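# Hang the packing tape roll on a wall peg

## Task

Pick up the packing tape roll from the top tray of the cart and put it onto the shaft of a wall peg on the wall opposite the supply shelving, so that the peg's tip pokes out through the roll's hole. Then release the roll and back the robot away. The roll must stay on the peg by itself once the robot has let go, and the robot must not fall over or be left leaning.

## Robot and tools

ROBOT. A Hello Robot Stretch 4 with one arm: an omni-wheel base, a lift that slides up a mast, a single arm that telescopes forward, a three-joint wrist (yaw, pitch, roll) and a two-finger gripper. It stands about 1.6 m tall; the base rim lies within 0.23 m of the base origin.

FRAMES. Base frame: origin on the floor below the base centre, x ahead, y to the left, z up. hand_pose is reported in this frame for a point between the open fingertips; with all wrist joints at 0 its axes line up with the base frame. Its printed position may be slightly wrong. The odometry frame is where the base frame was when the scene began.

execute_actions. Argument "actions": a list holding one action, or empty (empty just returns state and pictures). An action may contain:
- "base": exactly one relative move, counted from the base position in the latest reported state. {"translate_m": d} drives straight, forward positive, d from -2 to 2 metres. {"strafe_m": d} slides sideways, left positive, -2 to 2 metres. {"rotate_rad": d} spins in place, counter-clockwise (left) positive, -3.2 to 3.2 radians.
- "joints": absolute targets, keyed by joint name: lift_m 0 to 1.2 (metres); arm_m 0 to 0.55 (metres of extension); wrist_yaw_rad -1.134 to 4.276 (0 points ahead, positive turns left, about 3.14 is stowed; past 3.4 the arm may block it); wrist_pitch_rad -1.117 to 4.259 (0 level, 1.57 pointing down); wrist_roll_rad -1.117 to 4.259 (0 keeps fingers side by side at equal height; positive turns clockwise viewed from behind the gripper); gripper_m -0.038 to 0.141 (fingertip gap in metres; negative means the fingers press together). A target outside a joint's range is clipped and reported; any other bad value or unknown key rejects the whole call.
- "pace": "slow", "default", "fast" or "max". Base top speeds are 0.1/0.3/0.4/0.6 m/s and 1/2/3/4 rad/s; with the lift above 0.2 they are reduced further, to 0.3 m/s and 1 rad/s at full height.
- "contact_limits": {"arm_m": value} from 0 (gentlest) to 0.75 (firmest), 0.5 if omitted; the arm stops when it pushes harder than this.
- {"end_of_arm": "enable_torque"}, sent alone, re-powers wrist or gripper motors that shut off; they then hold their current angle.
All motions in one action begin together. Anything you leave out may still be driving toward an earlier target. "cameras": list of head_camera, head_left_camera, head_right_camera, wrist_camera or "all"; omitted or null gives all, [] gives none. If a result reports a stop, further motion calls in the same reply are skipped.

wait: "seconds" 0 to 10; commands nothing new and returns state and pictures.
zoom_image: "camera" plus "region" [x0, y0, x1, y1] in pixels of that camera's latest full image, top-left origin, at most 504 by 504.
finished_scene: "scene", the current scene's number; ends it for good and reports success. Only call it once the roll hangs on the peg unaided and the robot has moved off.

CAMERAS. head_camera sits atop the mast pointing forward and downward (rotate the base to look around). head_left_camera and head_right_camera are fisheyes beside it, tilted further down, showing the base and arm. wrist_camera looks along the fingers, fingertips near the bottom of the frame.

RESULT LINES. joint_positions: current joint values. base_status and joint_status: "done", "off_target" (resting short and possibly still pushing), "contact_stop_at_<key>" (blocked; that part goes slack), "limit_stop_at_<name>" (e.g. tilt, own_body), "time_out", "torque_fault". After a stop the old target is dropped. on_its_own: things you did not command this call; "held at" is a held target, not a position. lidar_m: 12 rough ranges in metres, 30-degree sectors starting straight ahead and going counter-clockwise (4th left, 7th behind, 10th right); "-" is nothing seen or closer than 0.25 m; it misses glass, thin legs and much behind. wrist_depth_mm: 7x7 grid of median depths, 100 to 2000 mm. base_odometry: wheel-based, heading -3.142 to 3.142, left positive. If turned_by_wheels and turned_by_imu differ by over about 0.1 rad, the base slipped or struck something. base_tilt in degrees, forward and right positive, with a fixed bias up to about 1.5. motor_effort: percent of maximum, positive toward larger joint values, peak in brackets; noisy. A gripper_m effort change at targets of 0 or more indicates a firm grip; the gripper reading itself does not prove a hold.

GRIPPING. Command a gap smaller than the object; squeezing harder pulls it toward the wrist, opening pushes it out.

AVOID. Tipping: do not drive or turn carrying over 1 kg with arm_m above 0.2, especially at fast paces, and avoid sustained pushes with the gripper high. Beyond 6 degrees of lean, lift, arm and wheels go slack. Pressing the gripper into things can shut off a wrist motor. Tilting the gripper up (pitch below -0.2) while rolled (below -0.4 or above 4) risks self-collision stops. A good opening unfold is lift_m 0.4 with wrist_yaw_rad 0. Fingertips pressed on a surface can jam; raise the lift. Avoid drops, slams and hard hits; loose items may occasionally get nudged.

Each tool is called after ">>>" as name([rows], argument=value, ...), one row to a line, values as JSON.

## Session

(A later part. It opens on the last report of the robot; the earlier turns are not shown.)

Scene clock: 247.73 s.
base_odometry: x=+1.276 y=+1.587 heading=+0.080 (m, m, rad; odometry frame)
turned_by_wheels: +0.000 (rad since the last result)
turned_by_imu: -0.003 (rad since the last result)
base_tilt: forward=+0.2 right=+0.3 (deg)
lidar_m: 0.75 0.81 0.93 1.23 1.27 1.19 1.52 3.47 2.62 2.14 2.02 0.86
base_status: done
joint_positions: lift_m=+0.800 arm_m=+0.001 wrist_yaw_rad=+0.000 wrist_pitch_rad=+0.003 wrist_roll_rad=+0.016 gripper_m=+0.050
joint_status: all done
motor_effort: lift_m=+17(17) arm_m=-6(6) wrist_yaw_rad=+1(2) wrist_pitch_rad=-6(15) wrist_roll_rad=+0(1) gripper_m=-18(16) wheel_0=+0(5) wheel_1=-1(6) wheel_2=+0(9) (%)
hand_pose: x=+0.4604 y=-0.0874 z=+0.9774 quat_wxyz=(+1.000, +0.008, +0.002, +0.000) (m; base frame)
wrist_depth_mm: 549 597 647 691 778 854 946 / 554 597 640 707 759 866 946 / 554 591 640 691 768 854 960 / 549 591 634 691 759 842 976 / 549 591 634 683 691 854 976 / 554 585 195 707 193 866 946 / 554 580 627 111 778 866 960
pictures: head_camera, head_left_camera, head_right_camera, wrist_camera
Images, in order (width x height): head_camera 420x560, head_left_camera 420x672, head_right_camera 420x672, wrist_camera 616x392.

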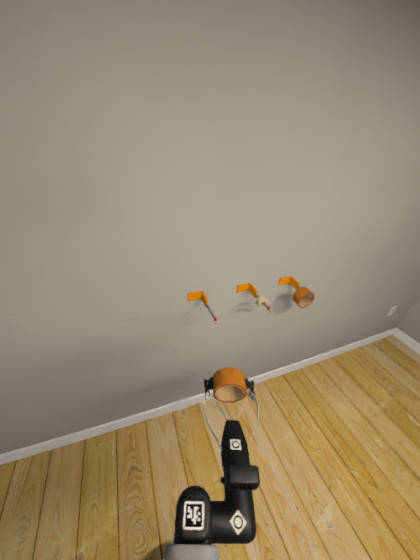

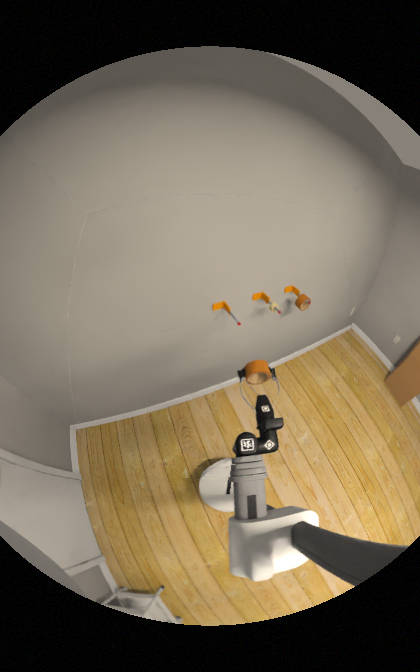

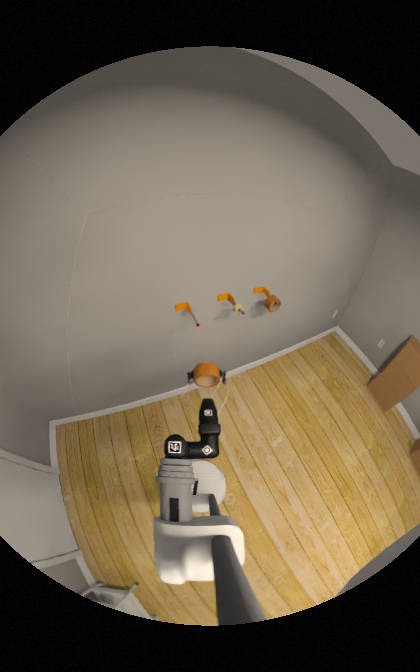

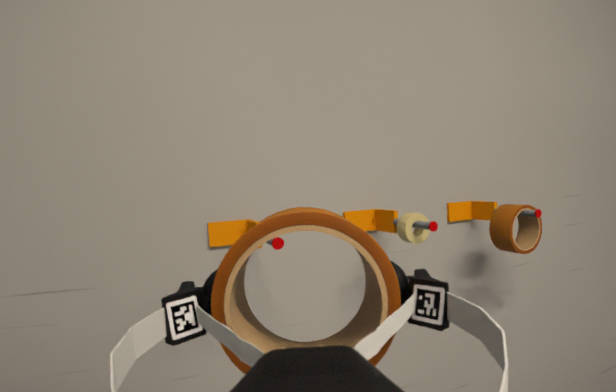

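>>> execute_actions([
  {"base": {"rotate_rad": 0.345}},
], cameras=[])

>>> execute_actions([
  {"base": {"strafe_m": -0.21}, "joints": {"lift_m": 0.77}},
])

Scene clock: 286.37 s.
base_odometry: x=+1.276 y=+1.587 heading=+0.425 (m, m, rad; odometry frame)
turned_by_wheels: +0.345 (rad since the last result)
turned_by_imu: +0.349 (rad since the last result)
base_tilt: forward=+0.1 right=+0.2 (deg)
lidar_m: 0.82 0.83 1.17 1.23 1.20 1.18 3.75 3.52 2.50 2.13 1.02 0.71
base_status: done
joint_positions: lift_m=+0.800 arm_m=+0.001 wrist_yaw_rad=+0.000 wrist_pitch_rad=+0.003 wrist_roll_rad=+0.016 gripper_m=+0.050
joint_status: not commanded
motor_effort: lift_m=+17(17) arm_m=-6(6) wrist_yaw_rad=+1(1) wrist_pitch_rad=-12(9) wrist_roll_rad=-1(2) gripper_m=-15(15) wheel_0=-1(4) wheel_1=+1(6) wheel_2=+2(5) (%)
hand_pose: x=+0.4604 y=-0.0874 z=+0.9774 quat_wxyz=(+1.000, +0.008, +0.002, +0.000) (m; base frame)
wrist_depth_mm: 597 597 603 609 609 609 615 / 597 597 609 603 609 621 621 / 603 603 609 609 615 621 615 / 603 609 609 615 621 615 627 / 609 609 615 621 615 621 634 / 609 615 195 621 193 615 627 / 603 609 615 111 621 627 627
pictures: none
No camera images: the call's "cameras" was empty. Leave "cameras" out to get every camera's image.

Scene clock: 288.37 s.
base_odometry: x=+1.362 y=+1.396 heading=+0.425 (m, m, rad; odometry frame)
turned_by_wheels: +0.000 (rad since the last result)
turned_by_imu: +0.000 (rad since the last result)
base_tilt: forward=+0.2 right=+0.2 (deg)
lidar_m: 0.66 0.87 1.20 1.46 1.36 1.53 3.66 3.24 2.30 1.94 1.18 0.78
base_status: done
joint_positions: lift_m=+0.770 arm_m=+0.001 wrist_yaw_rad=+0.000 wrist_pitch_rad=+0.003 wrist_roll_rad=+0.016 gripper_m=+0.050
joint_status: all done
motor_effort: lift_m=+17(19) arm_m=-6(6) wrist_yaw_rad=+1(1) wrist_pitch_rad=-9(9) wrist_roll_rad=+0(1) gripper_m=-18(18) wheel_0=-1(7) wheel_1=+1(5) wheel_2=+1(3) (%)
hand_pose: x=+0.4604 y=-0.0874 z=+0.9474 quat_wxyz=(+1.000, +0.008, +0.002, +0.000) (m; base frame)
wrist_depth_mm: 597 597 609 609 621 615 621 / 597 597 603 609 609 627 615 / 597 603 609 621 609 621 621 / 603 603 609 609 615 621 621 / 597 615 609 621 621 621 627 / 615 609 194 627 193 621 627 / 615 621 621 111 627 634 634
pictures: head_camera, head_left_camera, head_right_camera, wrist_camera
Images, in order (width x height): head_camera 420x560, head_left_camera 420x672, head_right_camera 420x672, wrist_camera 616x392.

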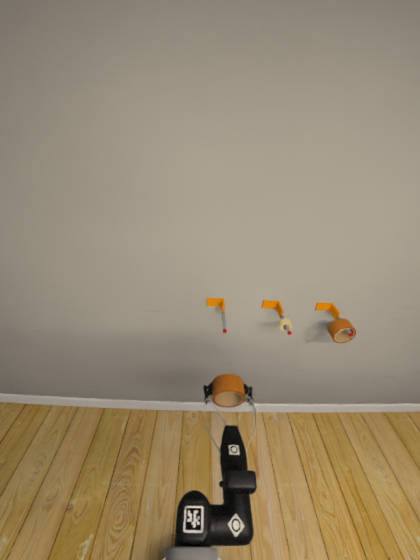

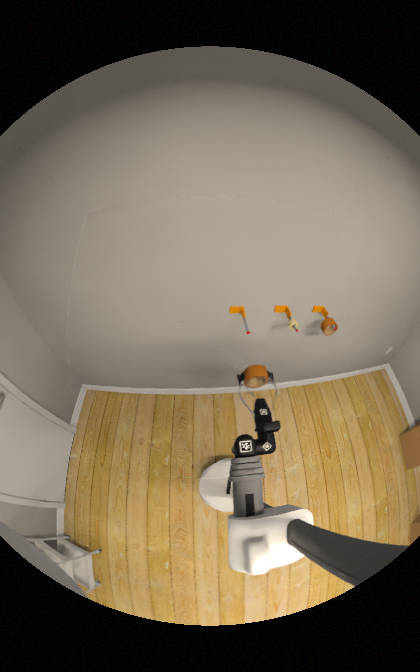

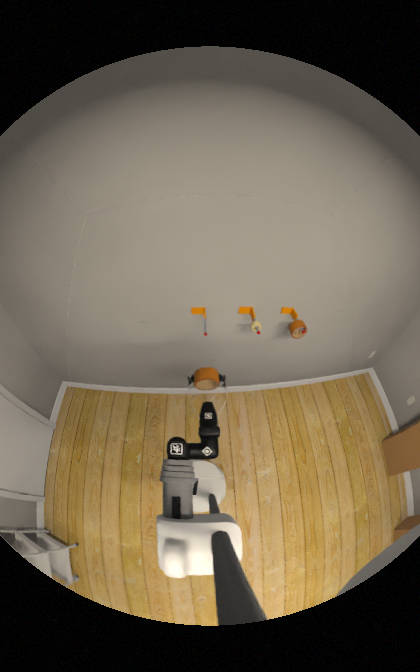

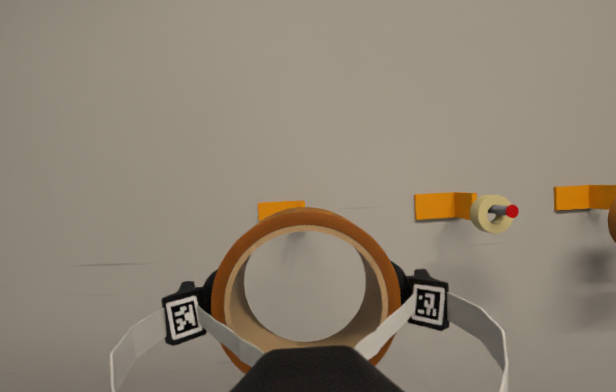

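>>> execute_actions([
  {"joints": {"lift_m": 0.78, "arm_m": 0.15}},
], cameras=["head_camera", "wrist_camera", "head_right_camera"])

Scene clock: 310.03 s.
base_odometry: x=+1.362 y=+1.396 heading=+0.425 (m, m, rad; odometry frame)
turned_by_wheels: +0.000 (rad since the last result)
turned_by_imu: +0.001 (rad since the last result)
base_tilt: forward=+0.2 right=+0.2 (deg)
lidar_m: 0.68 0.85 1.18 1.45 1.37 1.54 3.67 3.18 2.32 1.94 1.20 0.73
base_status: not commanded
joint_positions: lift_m=+0.780 arm_m=+0.149 wrist_yaw_rad=+0.000 wrist_pitch_rad=+0.003 wrist_roll_rad=+0.016 gripper_m=+0.050
joint_status: all done
motor_effort: lift_m=+22(20) arm_m=+6(6) wrist_yaw_rad=+1(2) wrist_pitch_rad=-10(9) wrist_roll_rad=+1(1) gripper_m=-17(20) wheel_0=-1(1) wheel_1=+1(1) wheel_2=+1(1) (%)
hand_pose: x=+0.6083 y=-0.0874 z=+0.9571 quat_wxyz=(+1.000, +0.008, +0.002, +0.000) (m; base frame)
wrist_depth_mm: 455 459 462 462 459 462 466 / 452 459 462 462 462 469 469 / 455 455 459 462 466 469 473 / 459 459 462 462 469 473 469 / 455 462 459 469 469 473 415 / 462 462 195 466 193 473 480 / 462 466 466 111 477 473 477
pictures: head_camera, head_right_camera, wrist_camera
Images, in order (width x height): head_camera 420x560, head_right_camera 420x672, wrist_camera 616x392.

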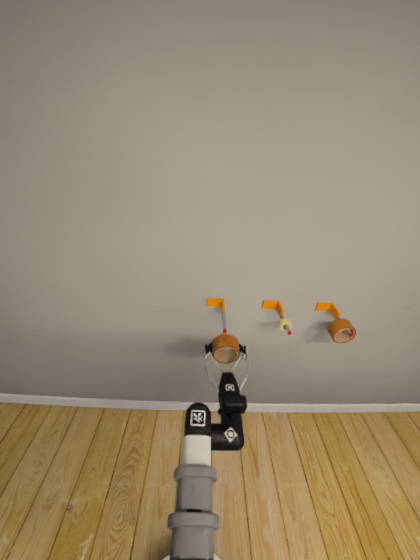

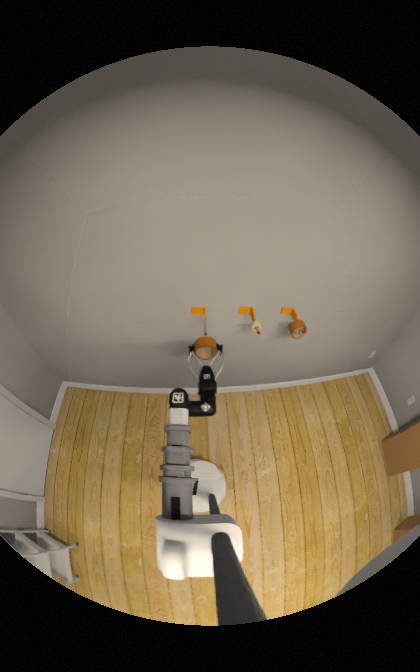

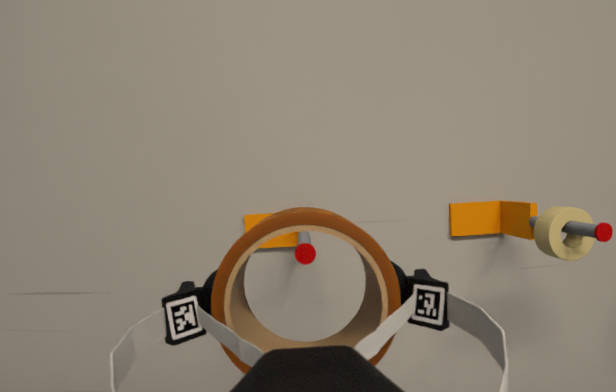

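>>> execute_actions([
  {"joints": {"arm_m": 0.29}, "contact_limits": {"arm_m": 0.2}},
])

Scene clock: 324.23 s.
base_odometry: x=+1.362 y=+1.396 heading=+0.425 (m, m, rad; odometry frame)
turned_by_wheels: +0.000 (rad since the last result)
turned_by_imu: +0.001 (rad since the last result)
base_tilt: forward=+0.2 right=+0.2 (deg)
lidar_m: 0.81 0.85 1.20 1.43 1.34 1.52 3.67 3.24 2.33 1.93 1.20 0.73
base_status: not commanded
joint_positions: lift_m=+0.780 arm_m=+0.289 wrist_yaw_rad=+0.000 wrist_pitch_rad=+0.003 wrist_roll_rad=+0.016 gripper_m=+0.050
joint_status: all done
motor_effort: lift_m=+22(23) arm_m=+7(8) wrist_yaw_rad=+1(1) wrist_pitch_rad=-9(11) wrist_roll_rad=+0(1) gripper_m=-16(16) wheel_0=-1(2) wheel_1=+1(1) wheel_2=+1(1) (%)
contact_limits: arm_m 0.2
hand_pose: x=+0.7483 y=-0.0874 z=+0.9571 quat_wxyz=(+1.000, +0.008, +0.002, +0.000) (m; base frame)
wrist_depth_mm: 315 315 319 322 320 324 325 / 317 317 322 324 324 325 327 / 317 319 322 322 324 327 327 / 319 320 322 324 327 329 329 / 322 322 324 319 327 330 327 / 320 324 195 327 193 332 332 / 322 324 324 111 330 330 334
pictures: head_camera, head_left_camera, head_right_camera, wrist_camera
Images, in order (width x height): head_camera 420x560, head_left_camera 420x672, head_right_camera 420x672, wrist_camera 616x392.

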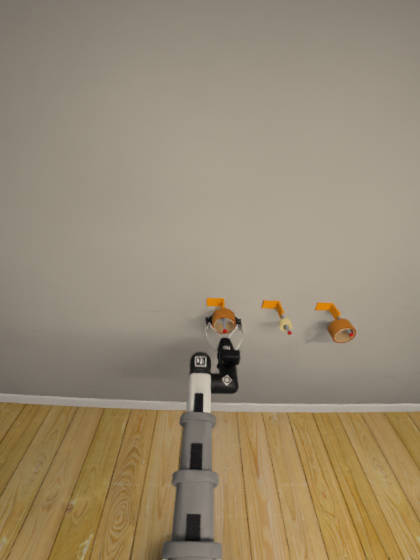

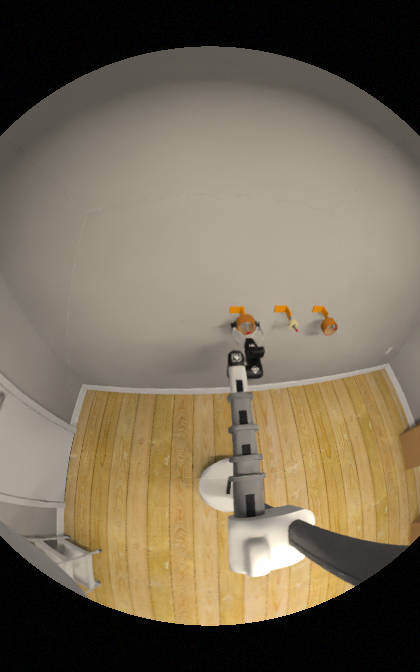

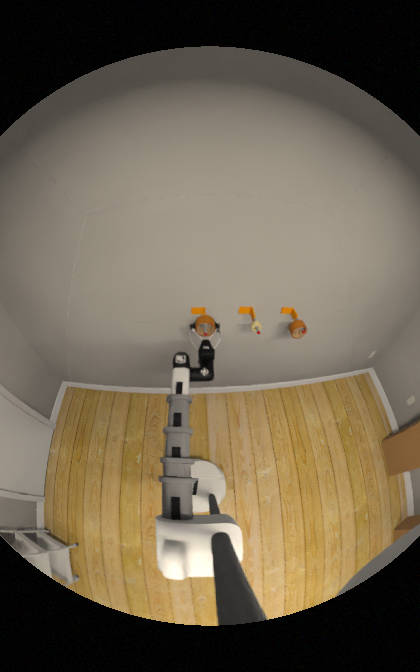

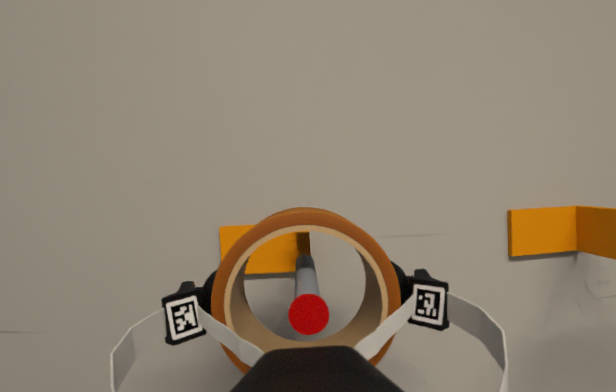

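>>> zoom_image(camera="wrist_camera", region=[200, 190, 420, 392])

>>> zoom_image(camera="head_camera", region=[190, 285, 300, 365])

Region (200, 190, 420, 392) of wrist_camera's 616x392 image, scaled by 2.291; it fills the top 463 rows of this view, and the rest is white.

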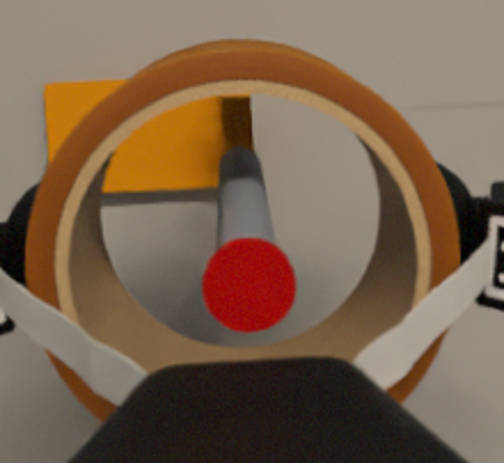

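Region (190, 285, 300, 365) of head_camera's 420x560 image, scaled by 4.582, with more detail than that image has; it fills the top 367 rows of this view, and the rest is white.

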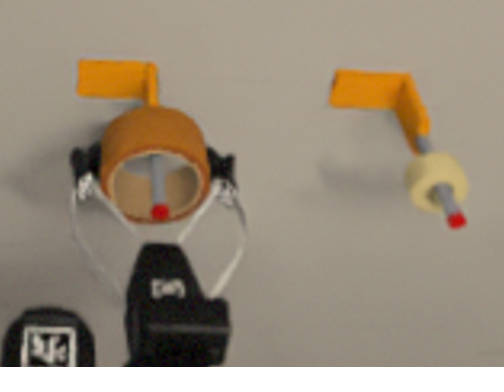

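>>> execute_actions([
  {"joints": {"lift_m": 0.759, "arm_m": 0.282}, "pace": "slow"},
], cameras=["head_camera", "wrist_camera"])

>>> zoom_image(camera="wrist_camera", region=[200, 170, 420, 372])

>>> zoom_image(camera="head_camera", region=[190, 285, 300, 365])

Scene clock: 343.03 s.
base_odometry: x=+1.362 y=+1.396 heading=+0.425 (m, m, rad; odometry frame)
turned_by_wheels: +0.000 (rad since the last result)
turned_by_imu: +0.001 (rad since the last result)
base_tilt: forward=+0.2 right=+0.2 (deg)
lidar_m: 0.81 0.86 1.20 1.45 1.33 1.50 3.69 3.22 2.33 1.94 1.22 0.76
base_status: not commanded
joint_positions: lift_m=+0.759 arm_m=+0.283 wrist_yaw_rad=+0.000 wrist_pitch_rad=+0.003 wrist_roll_rad=+0.016 gripper_m=+0.050
joint_status: all done
motor_effort: lift_m=+17(19) arm_m=-6(7) wrist_yaw_rad=+1(1) wrist_pitch_rad=-7(10) wrist_roll_rad=+2(2) gripper_m=-18(15) wheel_0=-1(2) wheel_1=+1(1) wheel_2=+1(1) (%)
hand_pose: x=+0.7425 y=-0.0874 z=+0.9365 quat_wxyz=(+1.000, +0.008, +0.002, +0.000) (m; base frame)
wrist_depth_mm: 320 322 324 324 327 330 330 / 322 324 325 327 330 332 332 / 324 324 327 329 332 332 334 / 322 325 329 332 330 334 329 / 325 329 329 190 336 338 336 / 327 327 193 332 192 338 338 / 329 329 330 111 336 340 340
pictures: head_camera, wrist_camera
Images, in order (width x height): head_camera 420x560, wrist_camera 616x392.

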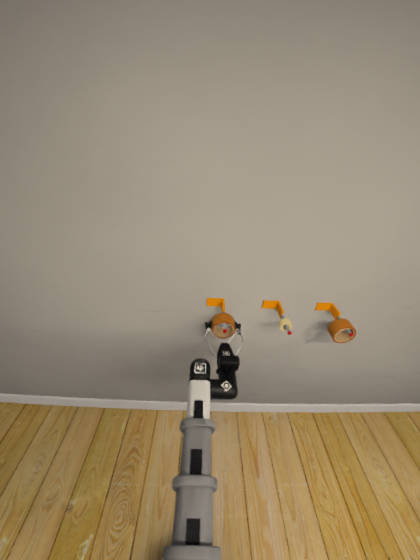

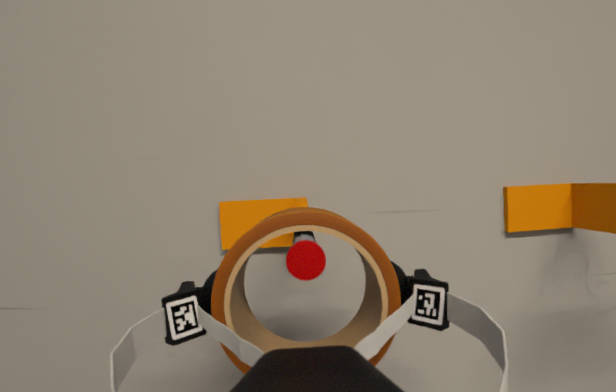

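Region (200, 170, 420, 372) of wrist_camera's 616x392 image, scaled by 2.291; it fills the top 463 rows of this view, and the rest is white.

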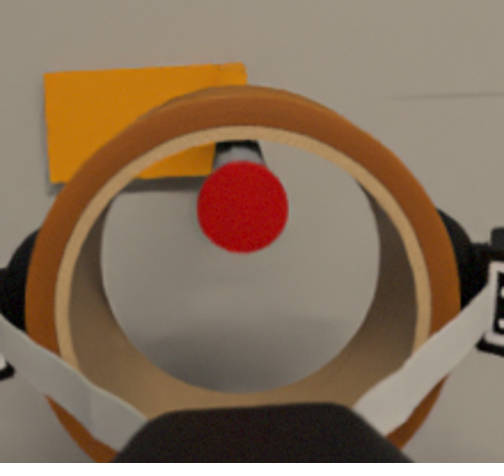

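Region (190, 285, 300, 365) of head_camera's 420x560 image, scaled by 4.582, with more detail than that image has; it fills the top 367 rows of this view, and the rest is white.

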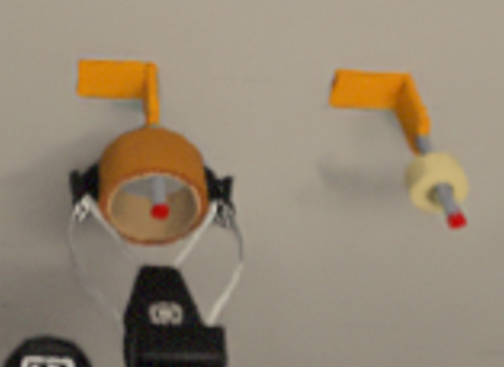

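>>> execute_actions([
  {"joints": {"gripper_m": 0.13, "lift_m": 0.757}},
], cameras=["head_camera", "wrist_camera"])

>>> zoom_image(camera="head_camera", region=[190, 285, 300, 365])

Scene clock: 350.17 s.
base_odometry: x=+1.362 y=+1.396 heading=+0.425 (m, m, rad; odometry frame)
turned_by_wheels: +0.000 (rad since the last result)
turned_by_imu: +0.001 (rad since the last result)
base_tilt: forward=+0.2 right=+0.2 (deg)
lidar_m: 0.76 0.86 1.18 1.45 1.35 1.51 3.67 3.21 2.30 1.95 1.24 0.76
base_status: not commanded
joint_positions: lift_m=+0.757 arm_m=+0.283 wrist_yaw_rad=+0.000 wrist_pitch_rad=+0.002 wrist_roll_rad=+0.016 gripper_m=+0.130
joint_status: all done
motor_effort: lift_m=+16(18) arm_m=-6(6) wrist_yaw_rad=+1(1) wrist_pitch_rad=-6(7) wrist_roll_rad=+1(0) gripper_m=-3(18) wheel_0=-2(2) wheel_1=+1(1) wheel_2=+1(1) (%)
hand_pose: x=+0.7425 y=-0.0874 z=+0.9347 quat_wxyz=(+1.000, +0.008, +0.001, +0.000) (m; base frame)
wrist_depth_mm: 320 324 324 325 330 330 330 / 322 325 327 329 330 332 332 / 324 325 327 329 332 334 334 / 325 327 329 330 330 334 329 / 327 327 329 325 334 334 338 / 327 329 202 332 205 336 338 / 327 327 332 111 336 340 340
pictures: head_camera, wrist_camera
Images, in order (width x height): head_camera 420x560, wrist_camera 616x392.

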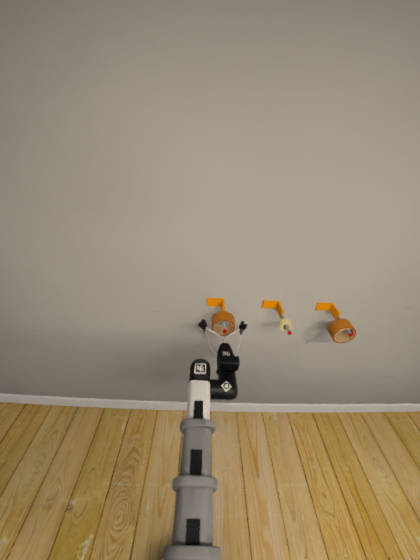

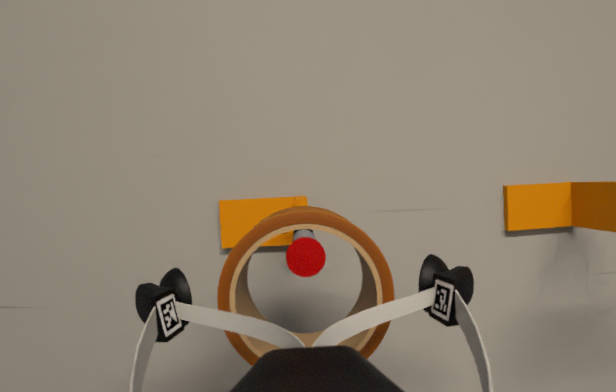

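Region (190, 285, 300, 365) of head_camera's 420x560 image, scaled by 4.582, with more detail than that image has; it fills the top 367 rows of this view, and the rest is white.

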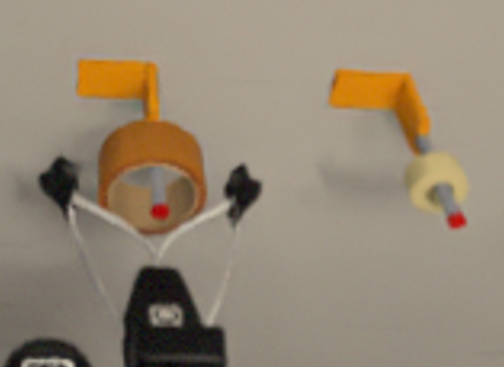

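The roll is released and hanging on the shaft. Now I'll retract and back away.

>>> execute_actions([
  {"base": {"translate_m": -0.3}, "joints": {"arm_m": 0.0}, "pace": "fast"},
], cameras=["head_camera", "wrist_camera", "head_left_camera"])

>>> zoom_image(camera="head_camera", region=[180, 240, 320, 320])

Scene clock: 357.63 s.
base_odometry: x=+1.089 y=+1.272 heading=+0.425 (m, m, rad; odometry frame)
turned_by_wheels: +0.000 (rad since the last result)
turned_by_imu: +0.002 (rad since the last result)
base_tilt: forward=+0.2 right=+0.2 (deg)
lidar_m: 0.96 1.15 1.53 1.46 1.19 2.12 3.39 3.23 2.18 1.91 1.61 1.04
base_status: done
joint_positions: lift_m=+0.757 arm_m=+0.001 wrist_yaw_rad=+0.000 wrist_pitch_rad=+0.002 wrist_roll_rad=+0.016 gripper_m=+0.130
joint_status: all done
motor_effort: lift_m=+17(17) arm_m=-6(6) wrist_yaw_rad=+2(0) wrist_pitch_rad=-6(8) wrist_roll_rad=+2(0) gripper_m=+0(0) wheel_0=+2(5) wheel_1=+0(6) wheel_2=+1(10) (%)
hand_pose: x=+0.4605 y=-0.0875 z=+0.9348 quat_wxyz=(+1.000, +0.008, +0.001, +0.000) (m; base frame)
wrist_depth_mm: 904 904 891 904 917 931 904 / 891 904 904 917 917 931 931 / 904 904 904 931 904 904 931 / 904 904 904 931 917 917 931 / 904 917 917 931 917 931 960 / 904 904 904 931 917 931 931 / 917 917 904 111 917 931 946
pictures: head_camera, head_left_camera, wrist_camera
Images, in order (width x height): head_camera 420x560, head_left_camera 420x672, wrist_camera 616x392.

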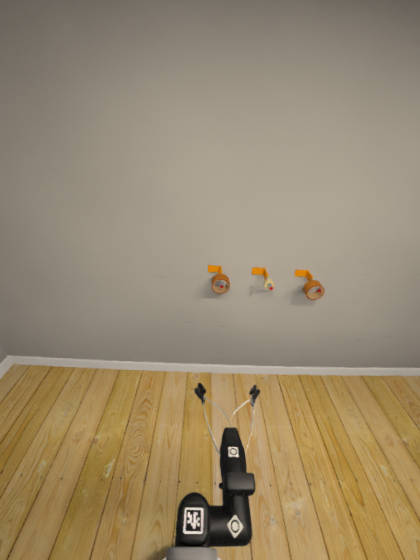

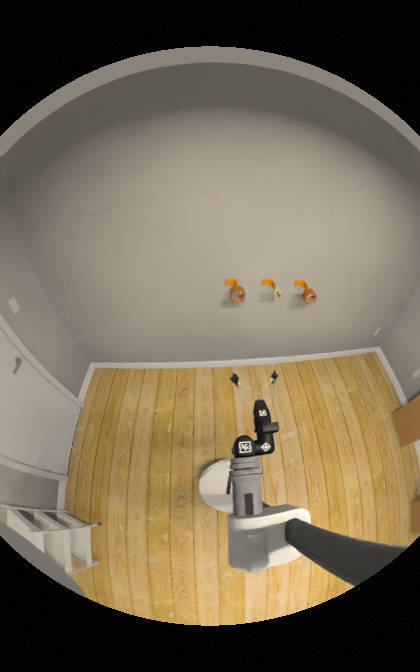

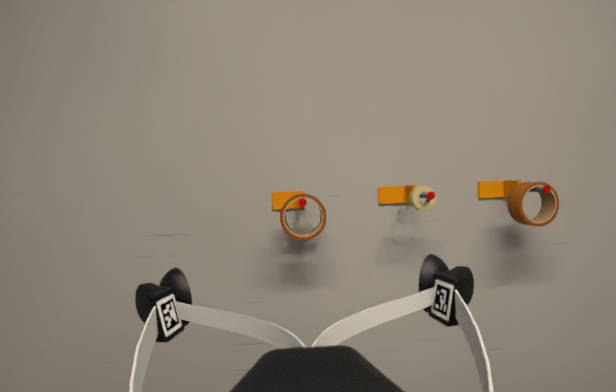

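Region (180, 240, 320, 320) of head_camera's 420x560 image, scaled by 3.600, with more detail than that image has; it fills the top 288 rows of this view, and the rest is white.

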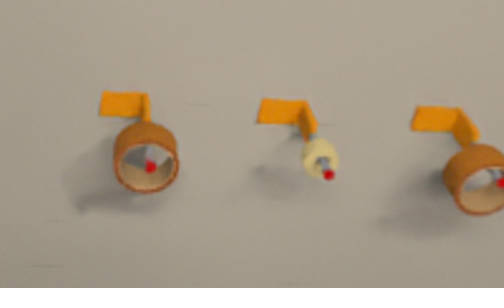

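The roll hangs on the shaft with the tip sticking out, and the robot is clear.

>>> finished_scene(scene=1)

The scene is finished: the task was done.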